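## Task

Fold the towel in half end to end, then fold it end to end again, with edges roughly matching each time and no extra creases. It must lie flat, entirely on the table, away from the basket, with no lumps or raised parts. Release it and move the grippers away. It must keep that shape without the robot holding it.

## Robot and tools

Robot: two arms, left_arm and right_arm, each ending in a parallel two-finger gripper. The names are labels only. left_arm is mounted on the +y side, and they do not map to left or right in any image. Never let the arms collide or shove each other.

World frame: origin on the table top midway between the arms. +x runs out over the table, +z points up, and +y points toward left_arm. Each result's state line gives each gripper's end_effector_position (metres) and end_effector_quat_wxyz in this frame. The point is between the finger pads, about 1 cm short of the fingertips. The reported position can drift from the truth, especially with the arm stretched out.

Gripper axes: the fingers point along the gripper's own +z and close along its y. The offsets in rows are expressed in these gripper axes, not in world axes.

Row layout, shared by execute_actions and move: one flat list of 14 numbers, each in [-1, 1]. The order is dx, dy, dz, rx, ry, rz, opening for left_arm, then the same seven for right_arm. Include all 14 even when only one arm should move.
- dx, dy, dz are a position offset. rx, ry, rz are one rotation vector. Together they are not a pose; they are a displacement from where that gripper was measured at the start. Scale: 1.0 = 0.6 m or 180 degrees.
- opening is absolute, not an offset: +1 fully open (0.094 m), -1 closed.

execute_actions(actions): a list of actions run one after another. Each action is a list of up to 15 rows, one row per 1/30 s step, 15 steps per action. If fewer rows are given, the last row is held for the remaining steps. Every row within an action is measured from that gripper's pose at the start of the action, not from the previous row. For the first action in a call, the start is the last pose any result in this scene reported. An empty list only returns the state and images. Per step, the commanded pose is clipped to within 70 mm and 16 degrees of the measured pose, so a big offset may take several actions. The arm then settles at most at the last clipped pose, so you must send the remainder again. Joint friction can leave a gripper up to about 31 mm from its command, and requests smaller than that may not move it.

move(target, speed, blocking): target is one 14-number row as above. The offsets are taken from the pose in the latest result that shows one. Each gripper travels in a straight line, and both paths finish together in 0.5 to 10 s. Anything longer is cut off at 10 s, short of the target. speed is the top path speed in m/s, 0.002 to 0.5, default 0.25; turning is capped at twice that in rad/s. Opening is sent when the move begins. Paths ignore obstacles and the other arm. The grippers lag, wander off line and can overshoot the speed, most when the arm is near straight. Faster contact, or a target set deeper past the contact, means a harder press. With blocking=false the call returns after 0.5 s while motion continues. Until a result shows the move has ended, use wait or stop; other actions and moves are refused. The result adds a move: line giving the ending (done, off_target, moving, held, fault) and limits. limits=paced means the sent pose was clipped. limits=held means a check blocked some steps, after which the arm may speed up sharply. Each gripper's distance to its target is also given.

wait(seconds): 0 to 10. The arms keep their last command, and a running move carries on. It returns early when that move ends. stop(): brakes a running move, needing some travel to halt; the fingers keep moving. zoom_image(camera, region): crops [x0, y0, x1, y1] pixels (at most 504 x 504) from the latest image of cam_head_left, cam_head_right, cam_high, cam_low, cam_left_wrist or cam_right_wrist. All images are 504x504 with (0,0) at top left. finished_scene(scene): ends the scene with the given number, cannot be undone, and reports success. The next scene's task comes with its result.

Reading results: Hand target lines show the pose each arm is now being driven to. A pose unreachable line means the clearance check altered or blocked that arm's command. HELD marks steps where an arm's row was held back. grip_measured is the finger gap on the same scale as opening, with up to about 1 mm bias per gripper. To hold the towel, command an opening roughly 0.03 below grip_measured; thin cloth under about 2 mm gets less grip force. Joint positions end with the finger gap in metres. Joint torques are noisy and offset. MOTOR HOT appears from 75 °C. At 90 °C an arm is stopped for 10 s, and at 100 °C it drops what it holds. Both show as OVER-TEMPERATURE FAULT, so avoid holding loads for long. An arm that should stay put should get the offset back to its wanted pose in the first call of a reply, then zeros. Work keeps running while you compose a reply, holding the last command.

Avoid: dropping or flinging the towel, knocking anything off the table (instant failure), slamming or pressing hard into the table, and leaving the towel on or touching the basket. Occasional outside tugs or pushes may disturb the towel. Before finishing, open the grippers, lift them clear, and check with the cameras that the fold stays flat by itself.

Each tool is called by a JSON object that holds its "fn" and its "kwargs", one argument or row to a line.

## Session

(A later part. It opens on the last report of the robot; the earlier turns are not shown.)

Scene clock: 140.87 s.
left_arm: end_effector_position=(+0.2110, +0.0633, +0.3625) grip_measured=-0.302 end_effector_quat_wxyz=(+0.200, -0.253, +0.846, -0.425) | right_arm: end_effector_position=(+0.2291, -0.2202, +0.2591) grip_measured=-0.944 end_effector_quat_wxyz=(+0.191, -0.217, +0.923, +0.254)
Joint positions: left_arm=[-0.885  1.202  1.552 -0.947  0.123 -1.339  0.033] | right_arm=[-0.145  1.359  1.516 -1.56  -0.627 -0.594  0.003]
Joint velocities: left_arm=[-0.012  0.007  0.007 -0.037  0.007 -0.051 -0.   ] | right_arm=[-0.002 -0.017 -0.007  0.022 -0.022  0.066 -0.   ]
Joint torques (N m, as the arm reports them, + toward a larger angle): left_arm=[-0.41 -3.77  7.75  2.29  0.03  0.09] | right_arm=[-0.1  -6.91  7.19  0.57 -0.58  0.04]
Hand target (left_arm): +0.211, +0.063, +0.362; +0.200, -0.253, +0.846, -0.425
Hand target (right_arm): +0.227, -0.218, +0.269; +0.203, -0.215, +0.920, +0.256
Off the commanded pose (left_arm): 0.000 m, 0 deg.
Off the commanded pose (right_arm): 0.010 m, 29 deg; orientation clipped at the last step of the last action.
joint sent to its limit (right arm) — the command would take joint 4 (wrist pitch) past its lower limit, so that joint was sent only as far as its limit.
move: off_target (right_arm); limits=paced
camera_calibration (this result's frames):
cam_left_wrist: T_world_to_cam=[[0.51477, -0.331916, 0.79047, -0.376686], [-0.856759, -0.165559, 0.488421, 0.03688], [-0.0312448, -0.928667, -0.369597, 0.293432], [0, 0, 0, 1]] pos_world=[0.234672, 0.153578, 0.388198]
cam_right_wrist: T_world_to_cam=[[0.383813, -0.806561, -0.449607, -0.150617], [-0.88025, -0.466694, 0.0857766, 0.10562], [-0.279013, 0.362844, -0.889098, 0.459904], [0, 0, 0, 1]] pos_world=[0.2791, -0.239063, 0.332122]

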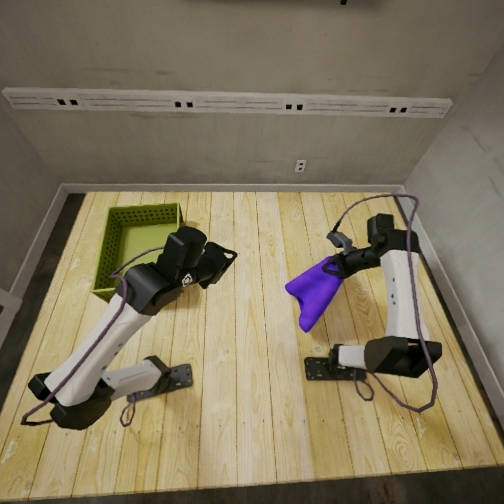

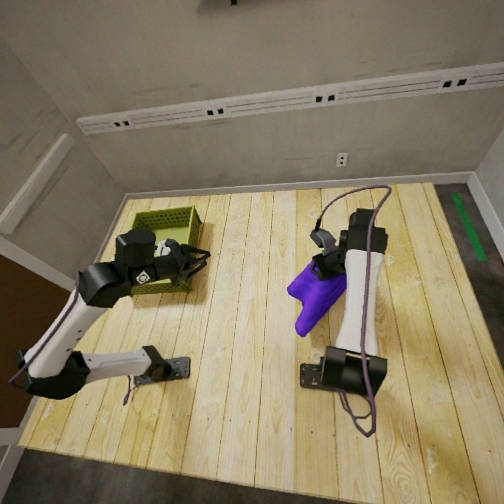

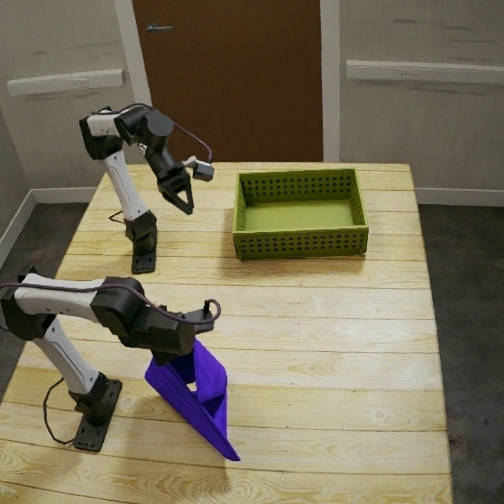

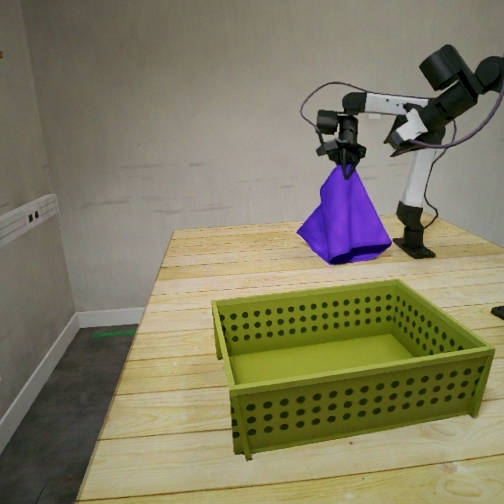

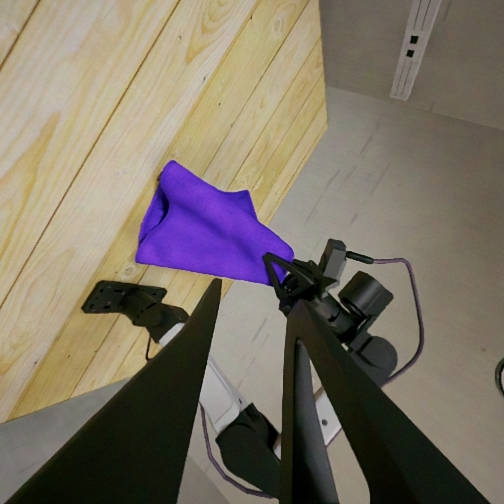

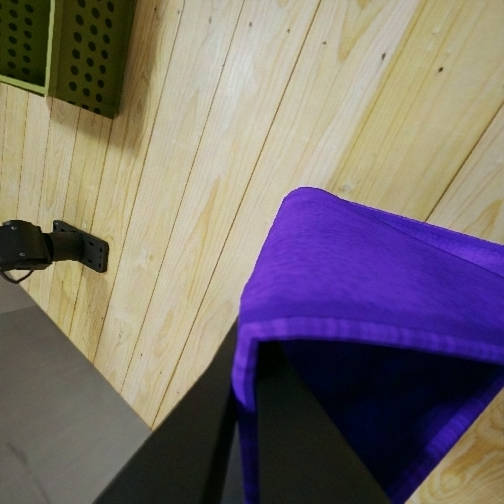

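{"fn": "move", "kwargs": {
  "target": [0,0,0,0,0,0,-0.3,-0.01,0.1,0.45,0,0,0,-1],
  "speed": 0.15
}}

{"fn": "move", "kwargs": {
  "target": [0,0,0,0,0,0,-0.3,0,0,0,0,0,0,-0.3]
}}

{"fn": "move", "kwargs": {
  "target": [0,0,0,0,0,0,-0.3,0,-0.2,-0.5,0,0,0,-0.3]
}}

Scene clock: 146.50 s.
left_arm: end_effector_position=(+0.2110, +0.0633, +0.3625) grip_measured=-0.302 end_effector_quat_wxyz=(+0.200, -0.253, +0.846, -0.425) | right_arm: end_effector_position=(+0.2718, -0.0240, +0.0796) grip_measured=-0.944 end_effector_quat_wxyz=(+0.195, -0.217, +0.920, +0.261)
Joint positions: left_arm=[-0.885  1.202  1.552 -0.947  0.123 -1.339  0.033] | right_arm=[ 0.601  1.573  0.924 -0.349 -0.357  0.202  0.003]
Joint velocities: left_arm=[-0.007 -0.022 -0.007  0.022  0.007 -0.007  0.001] | right_arm=[-0.002 -0.017 -0.022  0.095  0.007  0.037 -0.   ]
Joint torques (N m, as the arm reports them, + toward a larger angle): left_arm=[-0.4  -3.75  7.75  2.29  0.03  0.1 ] | right_arm=[ 0.99 -7.06  5.31  1.57 -0.21  0.06]
Hand target (left_arm): +0.211, +0.063, +0.362; +0.200, -0.253, +0.846, -0.425
Hand target (right_arm): +0.269, -0.023, +0.070; +0.189, -0.217, +0.922, +0.258
Off the commanded pose (left_arm): 0.000 m, 0 deg.
Off the commanded pose (right_arm): 0.010 m, 1 deg.
move: done
camera_calibration (this result's frames):
cam_left_wrist: T_world_to_cam=[[0.51477, -0.331916, 0.79047, -0.376686], [-0.856759, -0.165559, 0.488421, 0.03688], [-0.0312448, -0.928667, -0.369597, 0.293432], [0, 0, 0, 1]] pos_world=[0.234672, 0.153578, 0.388198]
cam_right_wrist: T_world_to_cam=[[0.387599, -0.798018, -0.461448, -0.0892862], [-0.879824, -0.469635, 0.0731589, 0.250967], [-0.275094, 0.377637, -0.884146, 0.239913], [0, 0, 0, 1]] pos_world=[0.321413, -0.0439891, 0.152557]

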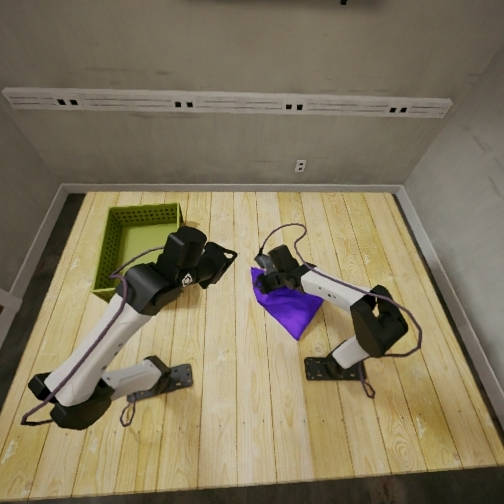

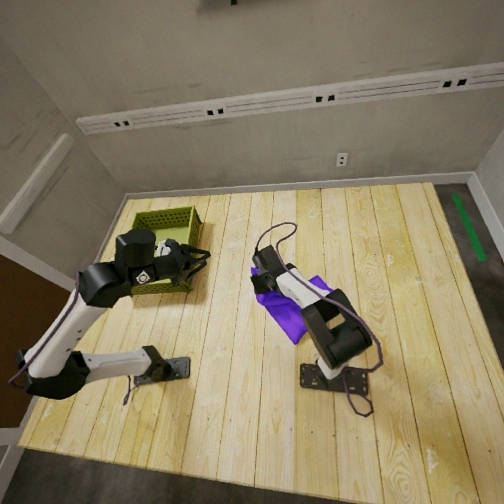

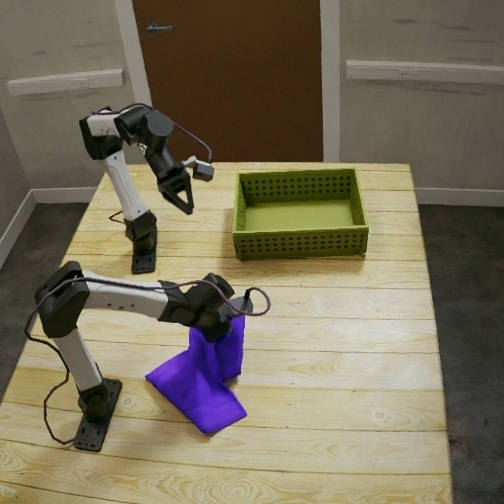

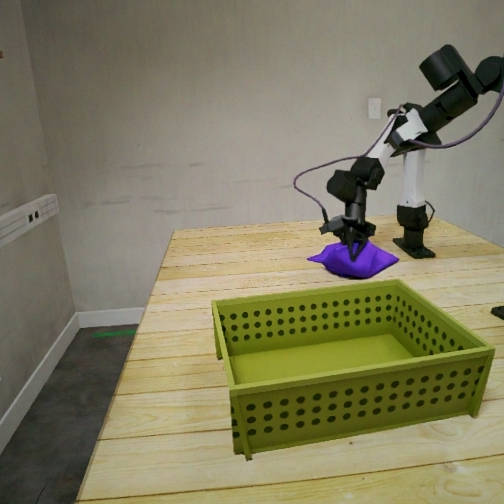

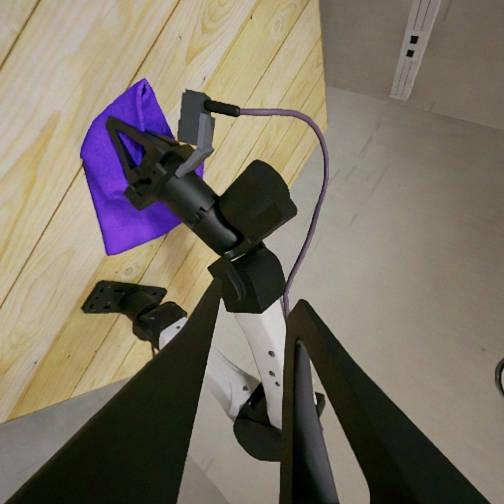

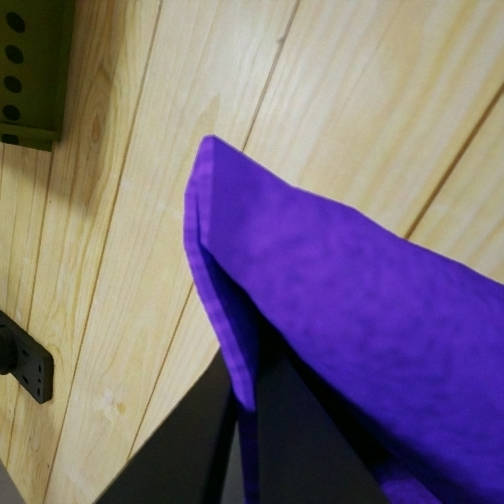

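Scene clock: 147.00 s.
left_arm: end_effector_position=(+0.2110, +0.0633, +0.3625) grip_measured=-0.302 end_effector_quat_wxyz=(+0.200, -0.253, +0.846, -0.425) | right_arm: end_effector_position=(+0.2718, -0.0241, +0.0795) grip_measured=-0.302 end_effector_quat_wxyz=(+0.195, -0.217, +0.920, +0.261)
Joint positions: left_arm=[-0.885  1.202  1.552 -0.947  0.123 -1.339  0.033] | right_arm=[ 0.601  1.573  0.924 -0.349 -0.356  0.202  0.033]
Joint velocities: left_arm=[-0.012 -0.007  0.002 -0.022 -0.051 -0.007  0.   ] | right_arm=[-0.027  0.002  0.002 -0.066  0.11  -0.007 -0.001]
Joint torques (N m, as the arm reports them, + toward a larger angle): left_arm=[-0.4  -3.77  7.75  2.29  0.03  0.1 ] | right_arm=[ 0.22 -8.68  6.57  1.38 -0.29 -0.02]
Hand target (left_arm): +0.211, +0.063, +0.362; +0.200, -0.253, +0.846, -0.425
Hand target (right_arm): +0.272, -0.024, +0.080; +0.195, -0.217, +0.920, +0.261
Off the commanded pose (left_arm): 0.000 m, 0 deg.
Off the commanded pose (right_arm): 0.000 m, 0 deg.
move: done
camera_calibration (this result's frames):
cam_left_wrist: T_world_to_cam=[[0.51477, -0.331916, 0.79047, -0.376686], [-0.856759, -0.165559, 0.488421, 0.03688], [-0.0312448, -0.928667, -0.369597, 0.293432], [0, 0, 0, 1]] pos_world=[0.234672, 0.153578, 0.388198]
cam_right_wrist: T_world_to_cam=[[0.387512, -0.798224, -0.461165, -0.089352], [-0.879933, -0.469434, 0.0731371, 0.251021], [-0.274866, 0.377453, -0.884295, 0.239871], [0, 0, 0, 1]] pos_world=[0.321439, -0.0440251, 0.152551]

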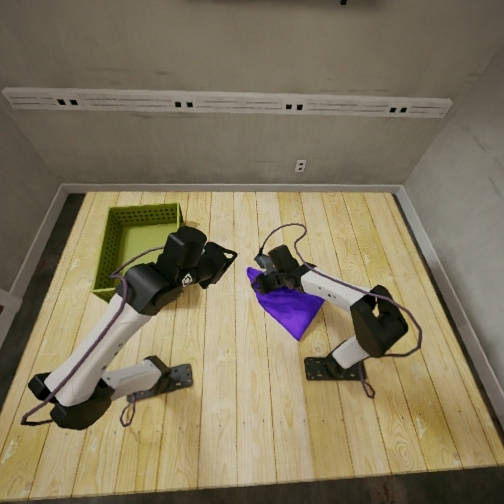

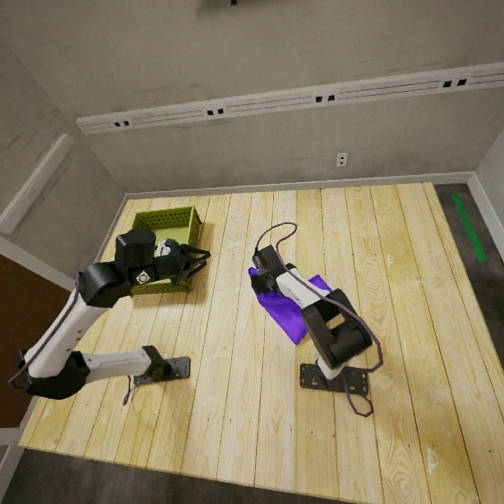

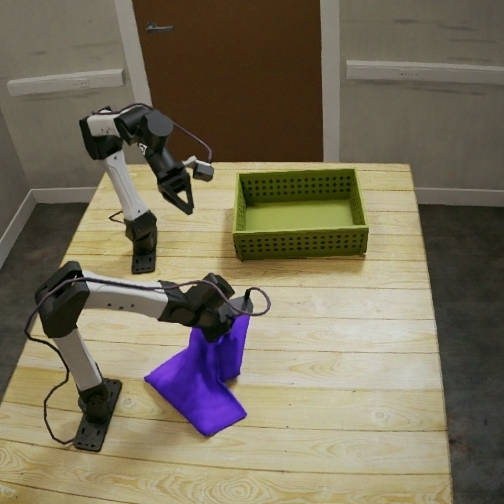

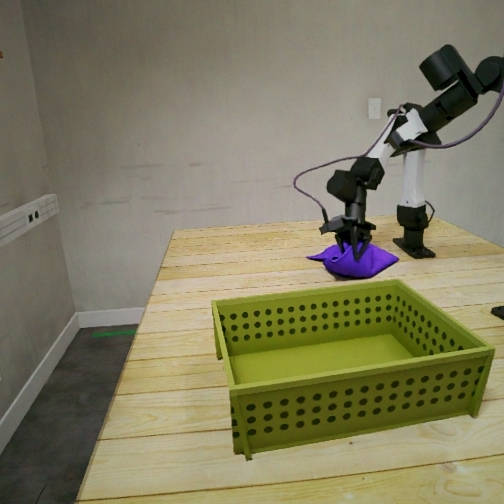

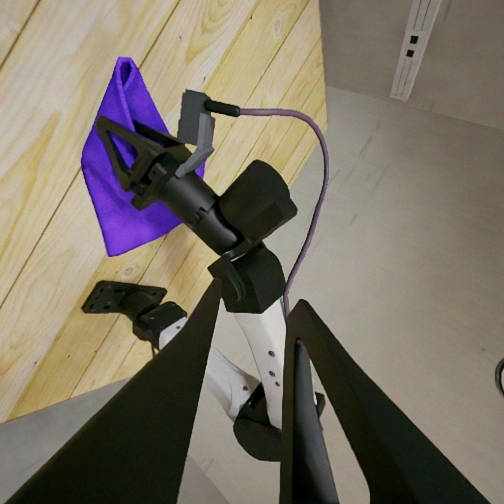

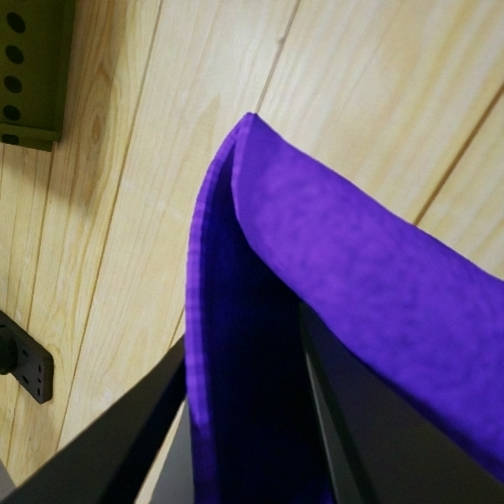

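Scene clock: 148.93 s.
left_arm: end_effector_position=(+0.2110, +0.0633, +0.3625) grip_measured=-0.302 end_effector_quat_wxyz=(+0.200, -0.253, +0.846, -0.425) | right_arm: end_effector_position=(+0.2573, -0.2831, +0.2654) grip_measured=-0.302 end_effector_quat_wxyz=(+0.246, -0.194, +0.924, +0.221)
Joint positions: left_arm=[-0.885  1.202  1.552 -0.947  0.123 -1.339  0.033] | right_arm=[-0.373  1.445  1.6   -1.557 -0.656 -0.773  0.033]
Joint velocities: left_arm=[ 0.007  0.007 -0.007  0.037 -0.037 -0.007  0.   ] | right_arm=[ 0.012 -0.002 -0.012 -0.007 -0.037 -0.066 -0.001]
Joint torques (N m, as the arm reports them, + toward a larger angle): left_arm=[-0.42 -3.77  7.73  2.28  0.03  0.1 ] | right_arm=[-0.3  -5.57  7.29  0.56 -0.54 -0.08]
Hand target (left_arm): +0.211, +0.063, +0.362; +0.200, -0.253, +0.846, -0.425
Hand target (right_arm): +0.258, -0.284, +0.270; +0.250, -0.196, +0.922, +0.221
Off the commanded pose (left_arm): 0.000 m, 0 deg.
Off the commanded pose (right_arm): 0.004 m, 8 deg.
joint sent to its limit (right arm) — the command would take joint 4 (wrist pitch) past its lower limit, so that joint was sent only as far as its limit.
move: off_target (right_arm)
camera_calibration (this result's frames):
cam_left_wrist: T_world_to_cam=[[0.51477, -0.331916, 0.79047, -0.376686], [-0.856759, -0.165559, 0.488421, 0.03688], [-0.0312448, -0.928667, -0.369597, 0.293432], [0, 0, 0, 1]] pos_world=[0.234672, 0.153578, 0.388198]
cam_right_wrist: T_world_to_cam=[[0.359458, -0.848754, -0.387822, -0.231329], [-0.920196, -0.391439, 0.00377238, 0.153902], [-0.15501, 0.355516, -0.921727, 0.470891], [0, 0, 0, 1]] pos_world=[0.297766, -0.303507, 0.343738]

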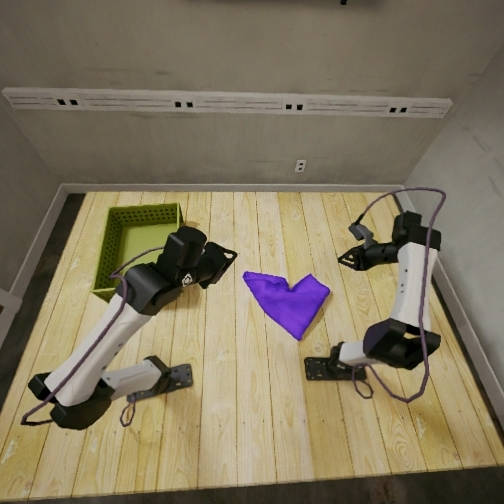

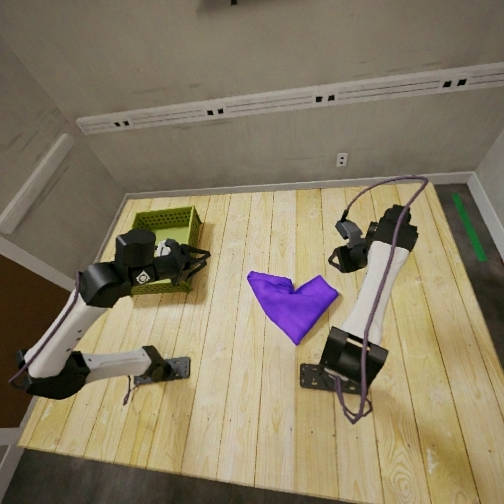

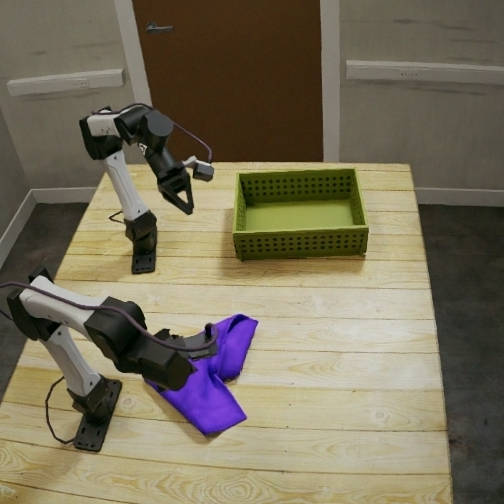

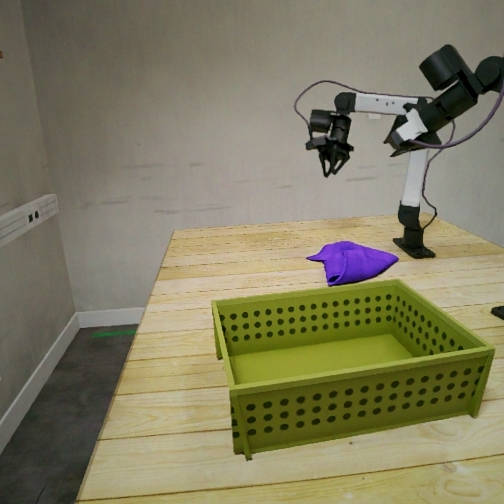

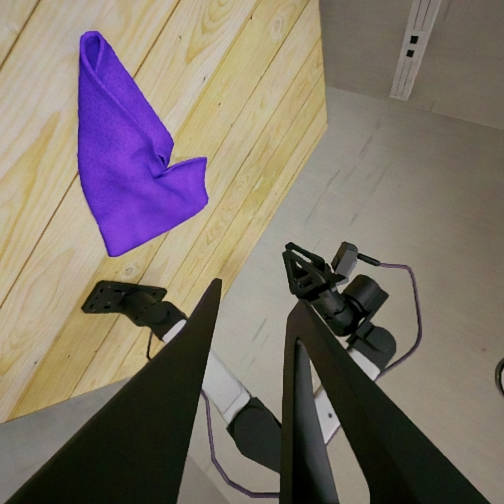

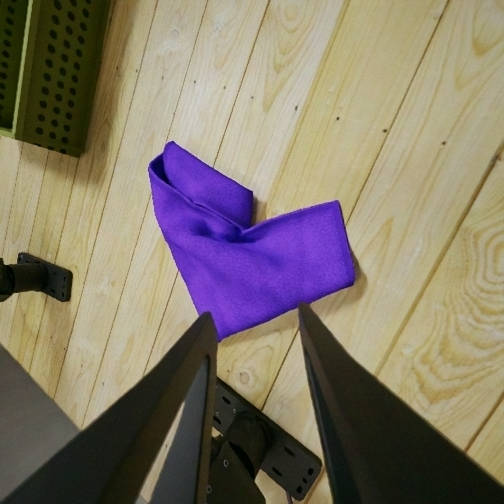

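{"fn": "move", "kwargs": {
  "target": [0,0,0,0,0,0,-0.3,0.333,-0.007,0.119,-0.072,-0.055,0.341,-0.15],
  "speed": 0.15
}}

Scene clock: 156.33 s.
left_arm: end_effector_position=(+0.2110, +0.0633, +0.3625) grip_measured=-0.302 end_effector_quat_wxyz=(+0.200, -0.253, +0.846, -0.425) | right_arm: end_effector_position=(+0.1270, -0.3048, +0.1067) grip_measured=-0.152 end_effector_quat_wxyz=(+0.159, +0.293, +0.846, +0.416)
Joint positions: left_arm=[-0.885  1.202  1.552 -0.947  0.123 -1.339  0.033] | right_arm=[-1.125  1.301  0.678 -1.488 -0.792 -0.73   0.04 ]
Joint velocities: left_arm=[ 0.012  0.002  0.017  0.007 -0.022 -0.007 -0.001] | right_arm=[-0.017 -0.007 -0.007  0.007 -0.066 -0.007  0.001]
Joint torques (N m, as the arm reports them, + toward a larger angle): left_arm=[-0.42 -3.76  7.73  2.29  0.04  0.09] | right_arm=[-0.69 -1.34  3.4  -0.49 -0.44 -0.12]
Hand target (left_arm): +0.211, +0.063, +0.362; +0.200, -0.253, +0.846, -0.425
Hand target (right_arm): +0.124, -0.303, +0.100; +0.152, +0.298, +0.842, +0.423
Off the commanded pose (left_arm): 0.000 m, 0 deg.
Off the commanded pose (right_arm): 0.008 m, 2 deg.
move: done
camera_calibration (this result's frames):
cam_left_wrist: T_world_to_cam=[[0.51477, -0.331916, 0.79047, -0.376686], [-0.856759, -0.165559, 0.488421, 0.03688], [-0.0312448, -0.928667, -0.369597, 0.293432], [0, 0, 0, 1]] pos_world=[0.234672, 0.153578, 0.388198]
cam_right_wrist: T_world_to_cam=[[-0.459893, -0.388709, -0.798376, 0.0236049], [-0.886788, 0.24752, 0.39031, 0.175411], [0.0458968, 0.887491, -0.458535, 0.39936], [0, 0, 0, 1]] pos_world=[0.148079, -0.38867, 0.133501]

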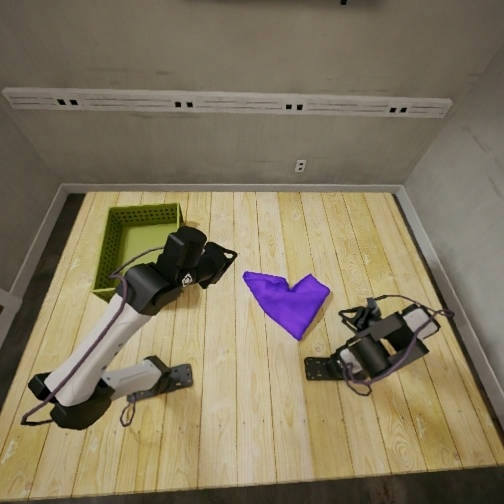

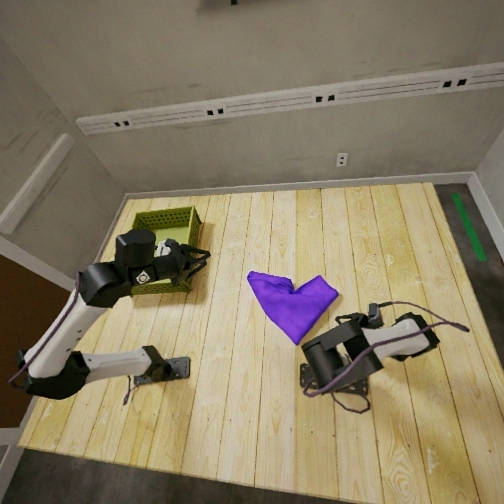

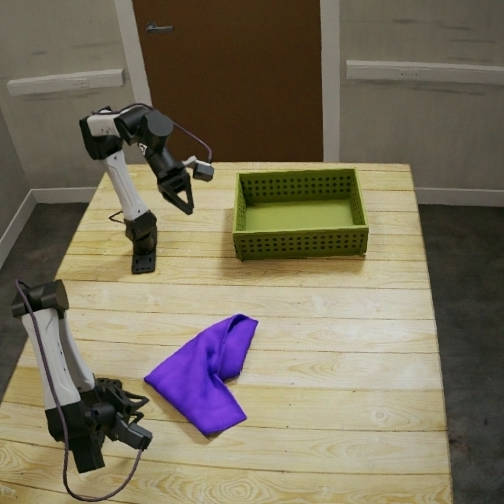

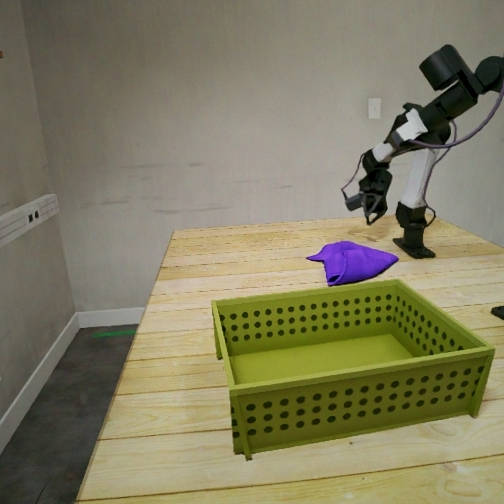

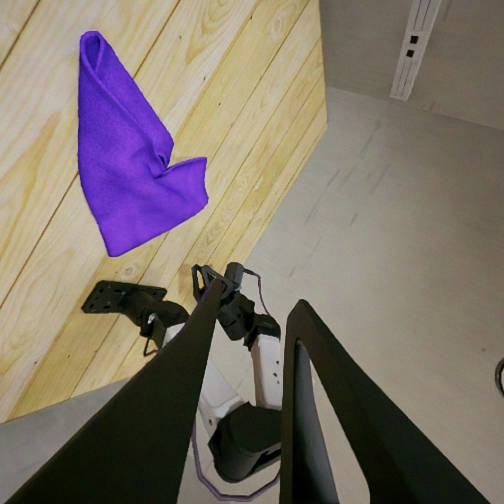

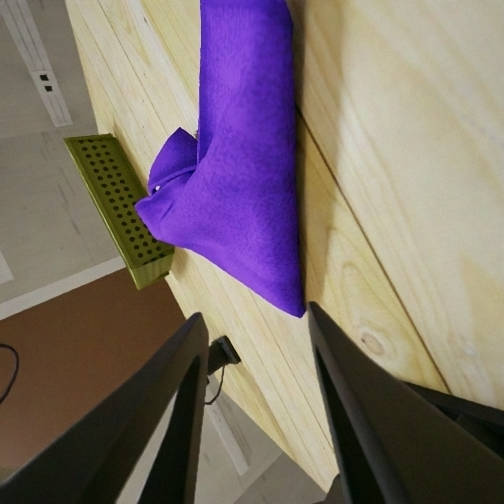

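{"fn": "move", "kwargs": {
  "target": [0,0,0,0,0,0,-0.3,0,-0.105,0.08,0,0,0,-0.15],
  "speed": 0.1
}}

{"fn": "move", "kwargs": {
  "target": [0,0,0,0,0,0,-0.3,0,0.06,0.1,0,0,0,-0.15],
  "speed": 0.06
}}

Scene clock: 162.10 s.
left_arm: end_effector_position=(+0.2110, +0.0633, +0.3625) grip_measured=-0.302 end_effector_quat_wxyz=(+0.200, -0.253, +0.846, -0.425) | right_arm: end_effector_position=(+0.1304, -0.3132, +0.0321) grip_measured=-0.152 end_effector_quat_wxyz=(+0.168, +0.288, +0.851, +0.405)
Joint positions: left_arm=[-0.885  1.202  1.552 -0.947  0.123 -1.339  0.033] | right_arm=[-1.125  1.514  0.51  -1.073 -0.79  -0.731  0.04 ]
Joint velocities: left_arm=[-0.012 -0.022 -0.007  0.022 -0.007  0.037 -0.   ] | right_arm=[-0.012 -0.017 -0.012  0.007  0.022  0.007  0.001]
Joint torques (N m, as the arm reports them, + toward a larger angle): left_arm=[-0.41 -3.77  7.74  2.29  0.03  0.09] | right_arm=[ 0.5  -2.28  2.14 -0.44 -0.52  0.02]
Hand target (left_arm): +0.211, +0.063, +0.362; +0.200, -0.253, +0.846, -0.425
Hand target (right_arm): +0.128, -0.306, +0.028; +0.159, +0.293, +0.846, +0.416
Off the commanded pose (left_arm): 0.000 m, 0 deg.
Off the commanded pose (right_arm): 0.009 m, 2 deg.
move: done
camera_calibration (this result's frames):
cam_left_wrist: T_world_to_cam=[[0.51477, -0.331916, 0.79047, -0.376686], [-0.856759, -0.165559, 0.488421, 0.03688], [-0.0312448, -0.928667, -0.369597, 0.293432], [0, 0, 0, 1]] pos_world=[0.234672, 0.153578, 0.388198]
cam_right_wrist: T_world_to_cam=[[-0.449497, -0.414246, -0.791425, -0.0472036], [-0.891857, 0.258139, 0.371424, 0.214163], [0.0504373, 0.872791, -0.485481, 0.368111], [0, 0, 0, 1]] pos_world=[0.151218, -0.396121, 0.0618075]

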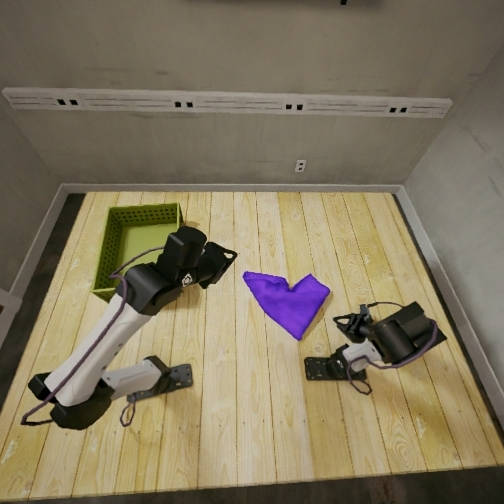

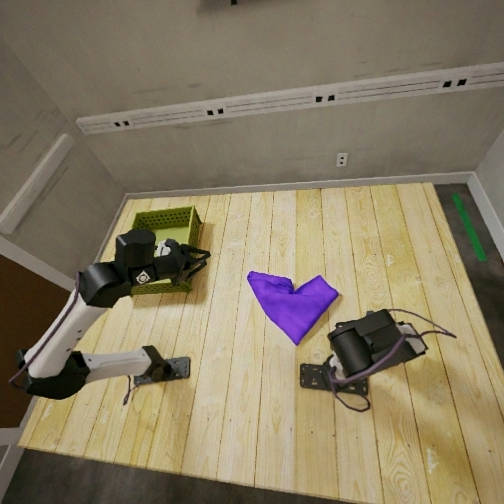

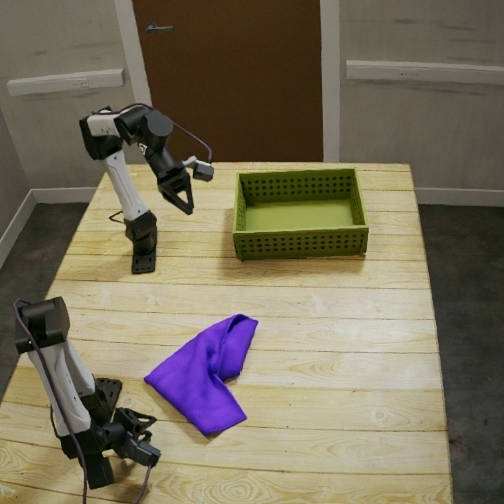

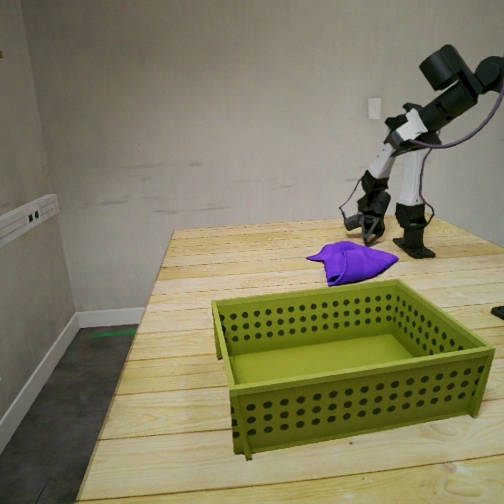

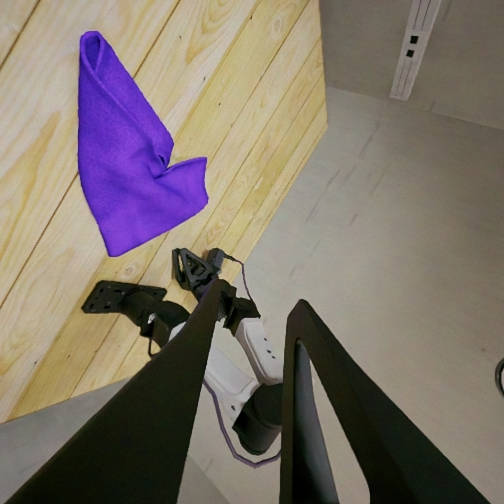

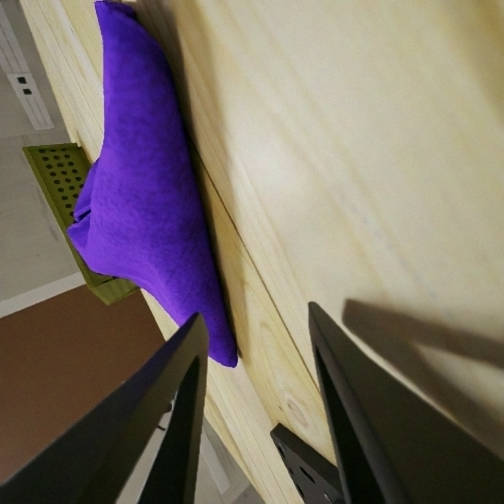

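Scene clock: 163.87 s.
left_arm: end_effector_position=(+0.2110, +0.0633, +0.3625) grip_measured=-0.302 end_effector_quat_wxyz=(+0.200, -0.253, +0.846, -0.425) | right_arm: end_effector_position=(+0.1766, -0.2613, +0.0273) grip_measured=-0.152 end_effector_quat_wxyz=(+0.165, +0.290, +0.848, +0.412)
Joint positions: left_arm=[-0.885  1.202  1.552 -0.947  0.123 -1.339  0.033] | right_arm=[-0.657  1.272  0.344 -0.628 -0.919 -0.033  0.04 ]
Joint velocities: left_arm=[-0.007  0.007 -0.007 -0.022 -0.051  0.007  0.001] | right_arm=[ 0.007 -0.012 -0.012  0.037  0.037  0.022 -0.   ]
Joint torques (N m, as the arm reports them, + toward a larger angle): left_arm=[-0.4  -3.78  7.74  2.29  0.03  0.1 ] | right_arm=[ 1.12 -5.19  3.29  0.56 -0.54  0.01]
Hand target (left_arm): +0.211, +0.063, +0.362; +0.200, -0.253, +0.846, -0.425
Hand target (right_arm): +0.175, -0.258, +0.025; +0.168, +0.286, +0.850, +0.409
Off the commanded pose (left_arm): 0.000 m, 0 deg.
Off the commanded pose (right_arm): 0.005 m, 1 deg.
move: done
camera_calibration (this result's frames):
cam_left_wrist: T_world_to_cam=[[0.51477, -0.331916, 0.79047, -0.376686], [-0.856759, -0.165559, 0.488421, 0.03688], [-0.0312448, -0.928667, -0.369597, 0.293432], [0, 0, 0, 1]] pos_world=[0.234672, 0.153578, 0.388198]
cam_right_wrist: T_world_to_cam=[[-0.453167, -0.399927, -0.796679, -0.00428037], [-0.890044, 0.252733, 0.379404, 0.241821], [0.0496133, 0.881013, -0.470483, 0.320061], [0, 0, 0, 1]] pos_world=[0.197412, -0.344806, 0.055425]

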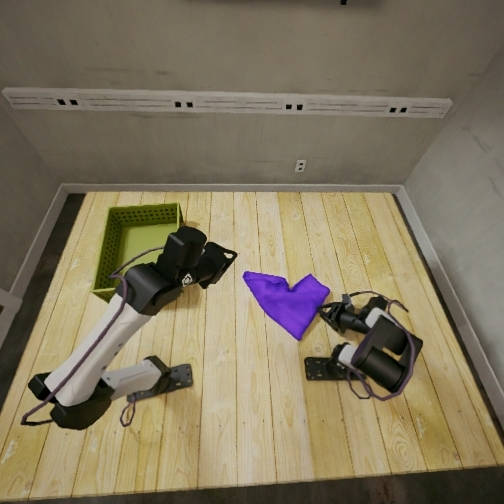

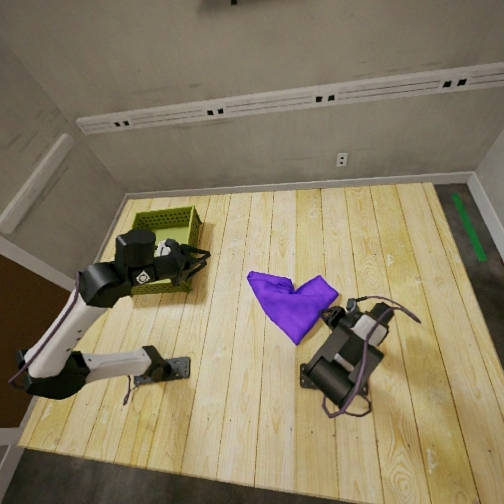

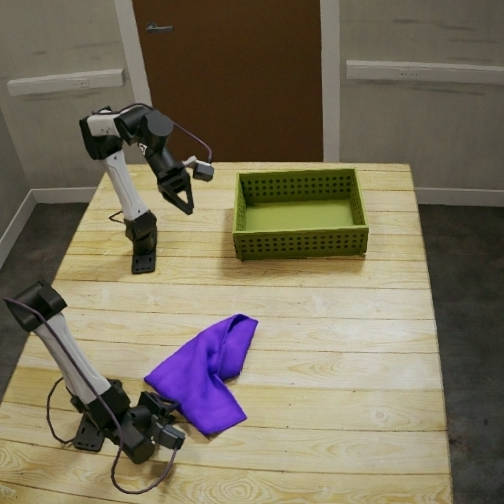

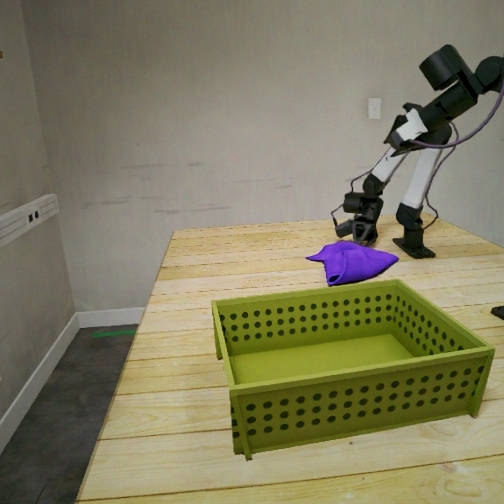

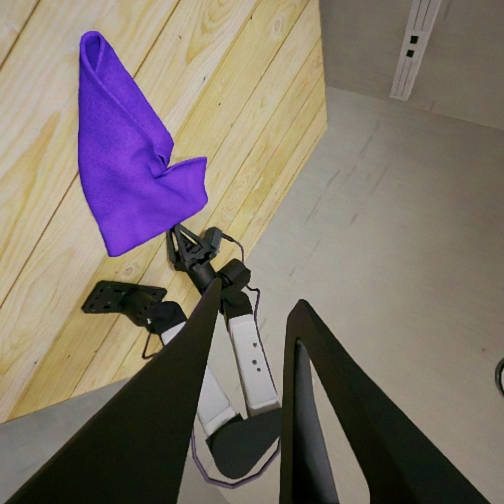

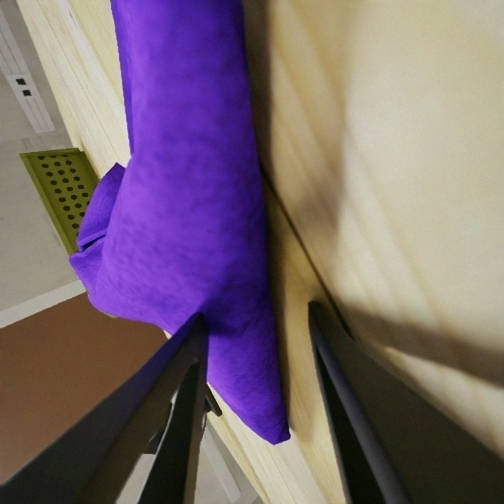

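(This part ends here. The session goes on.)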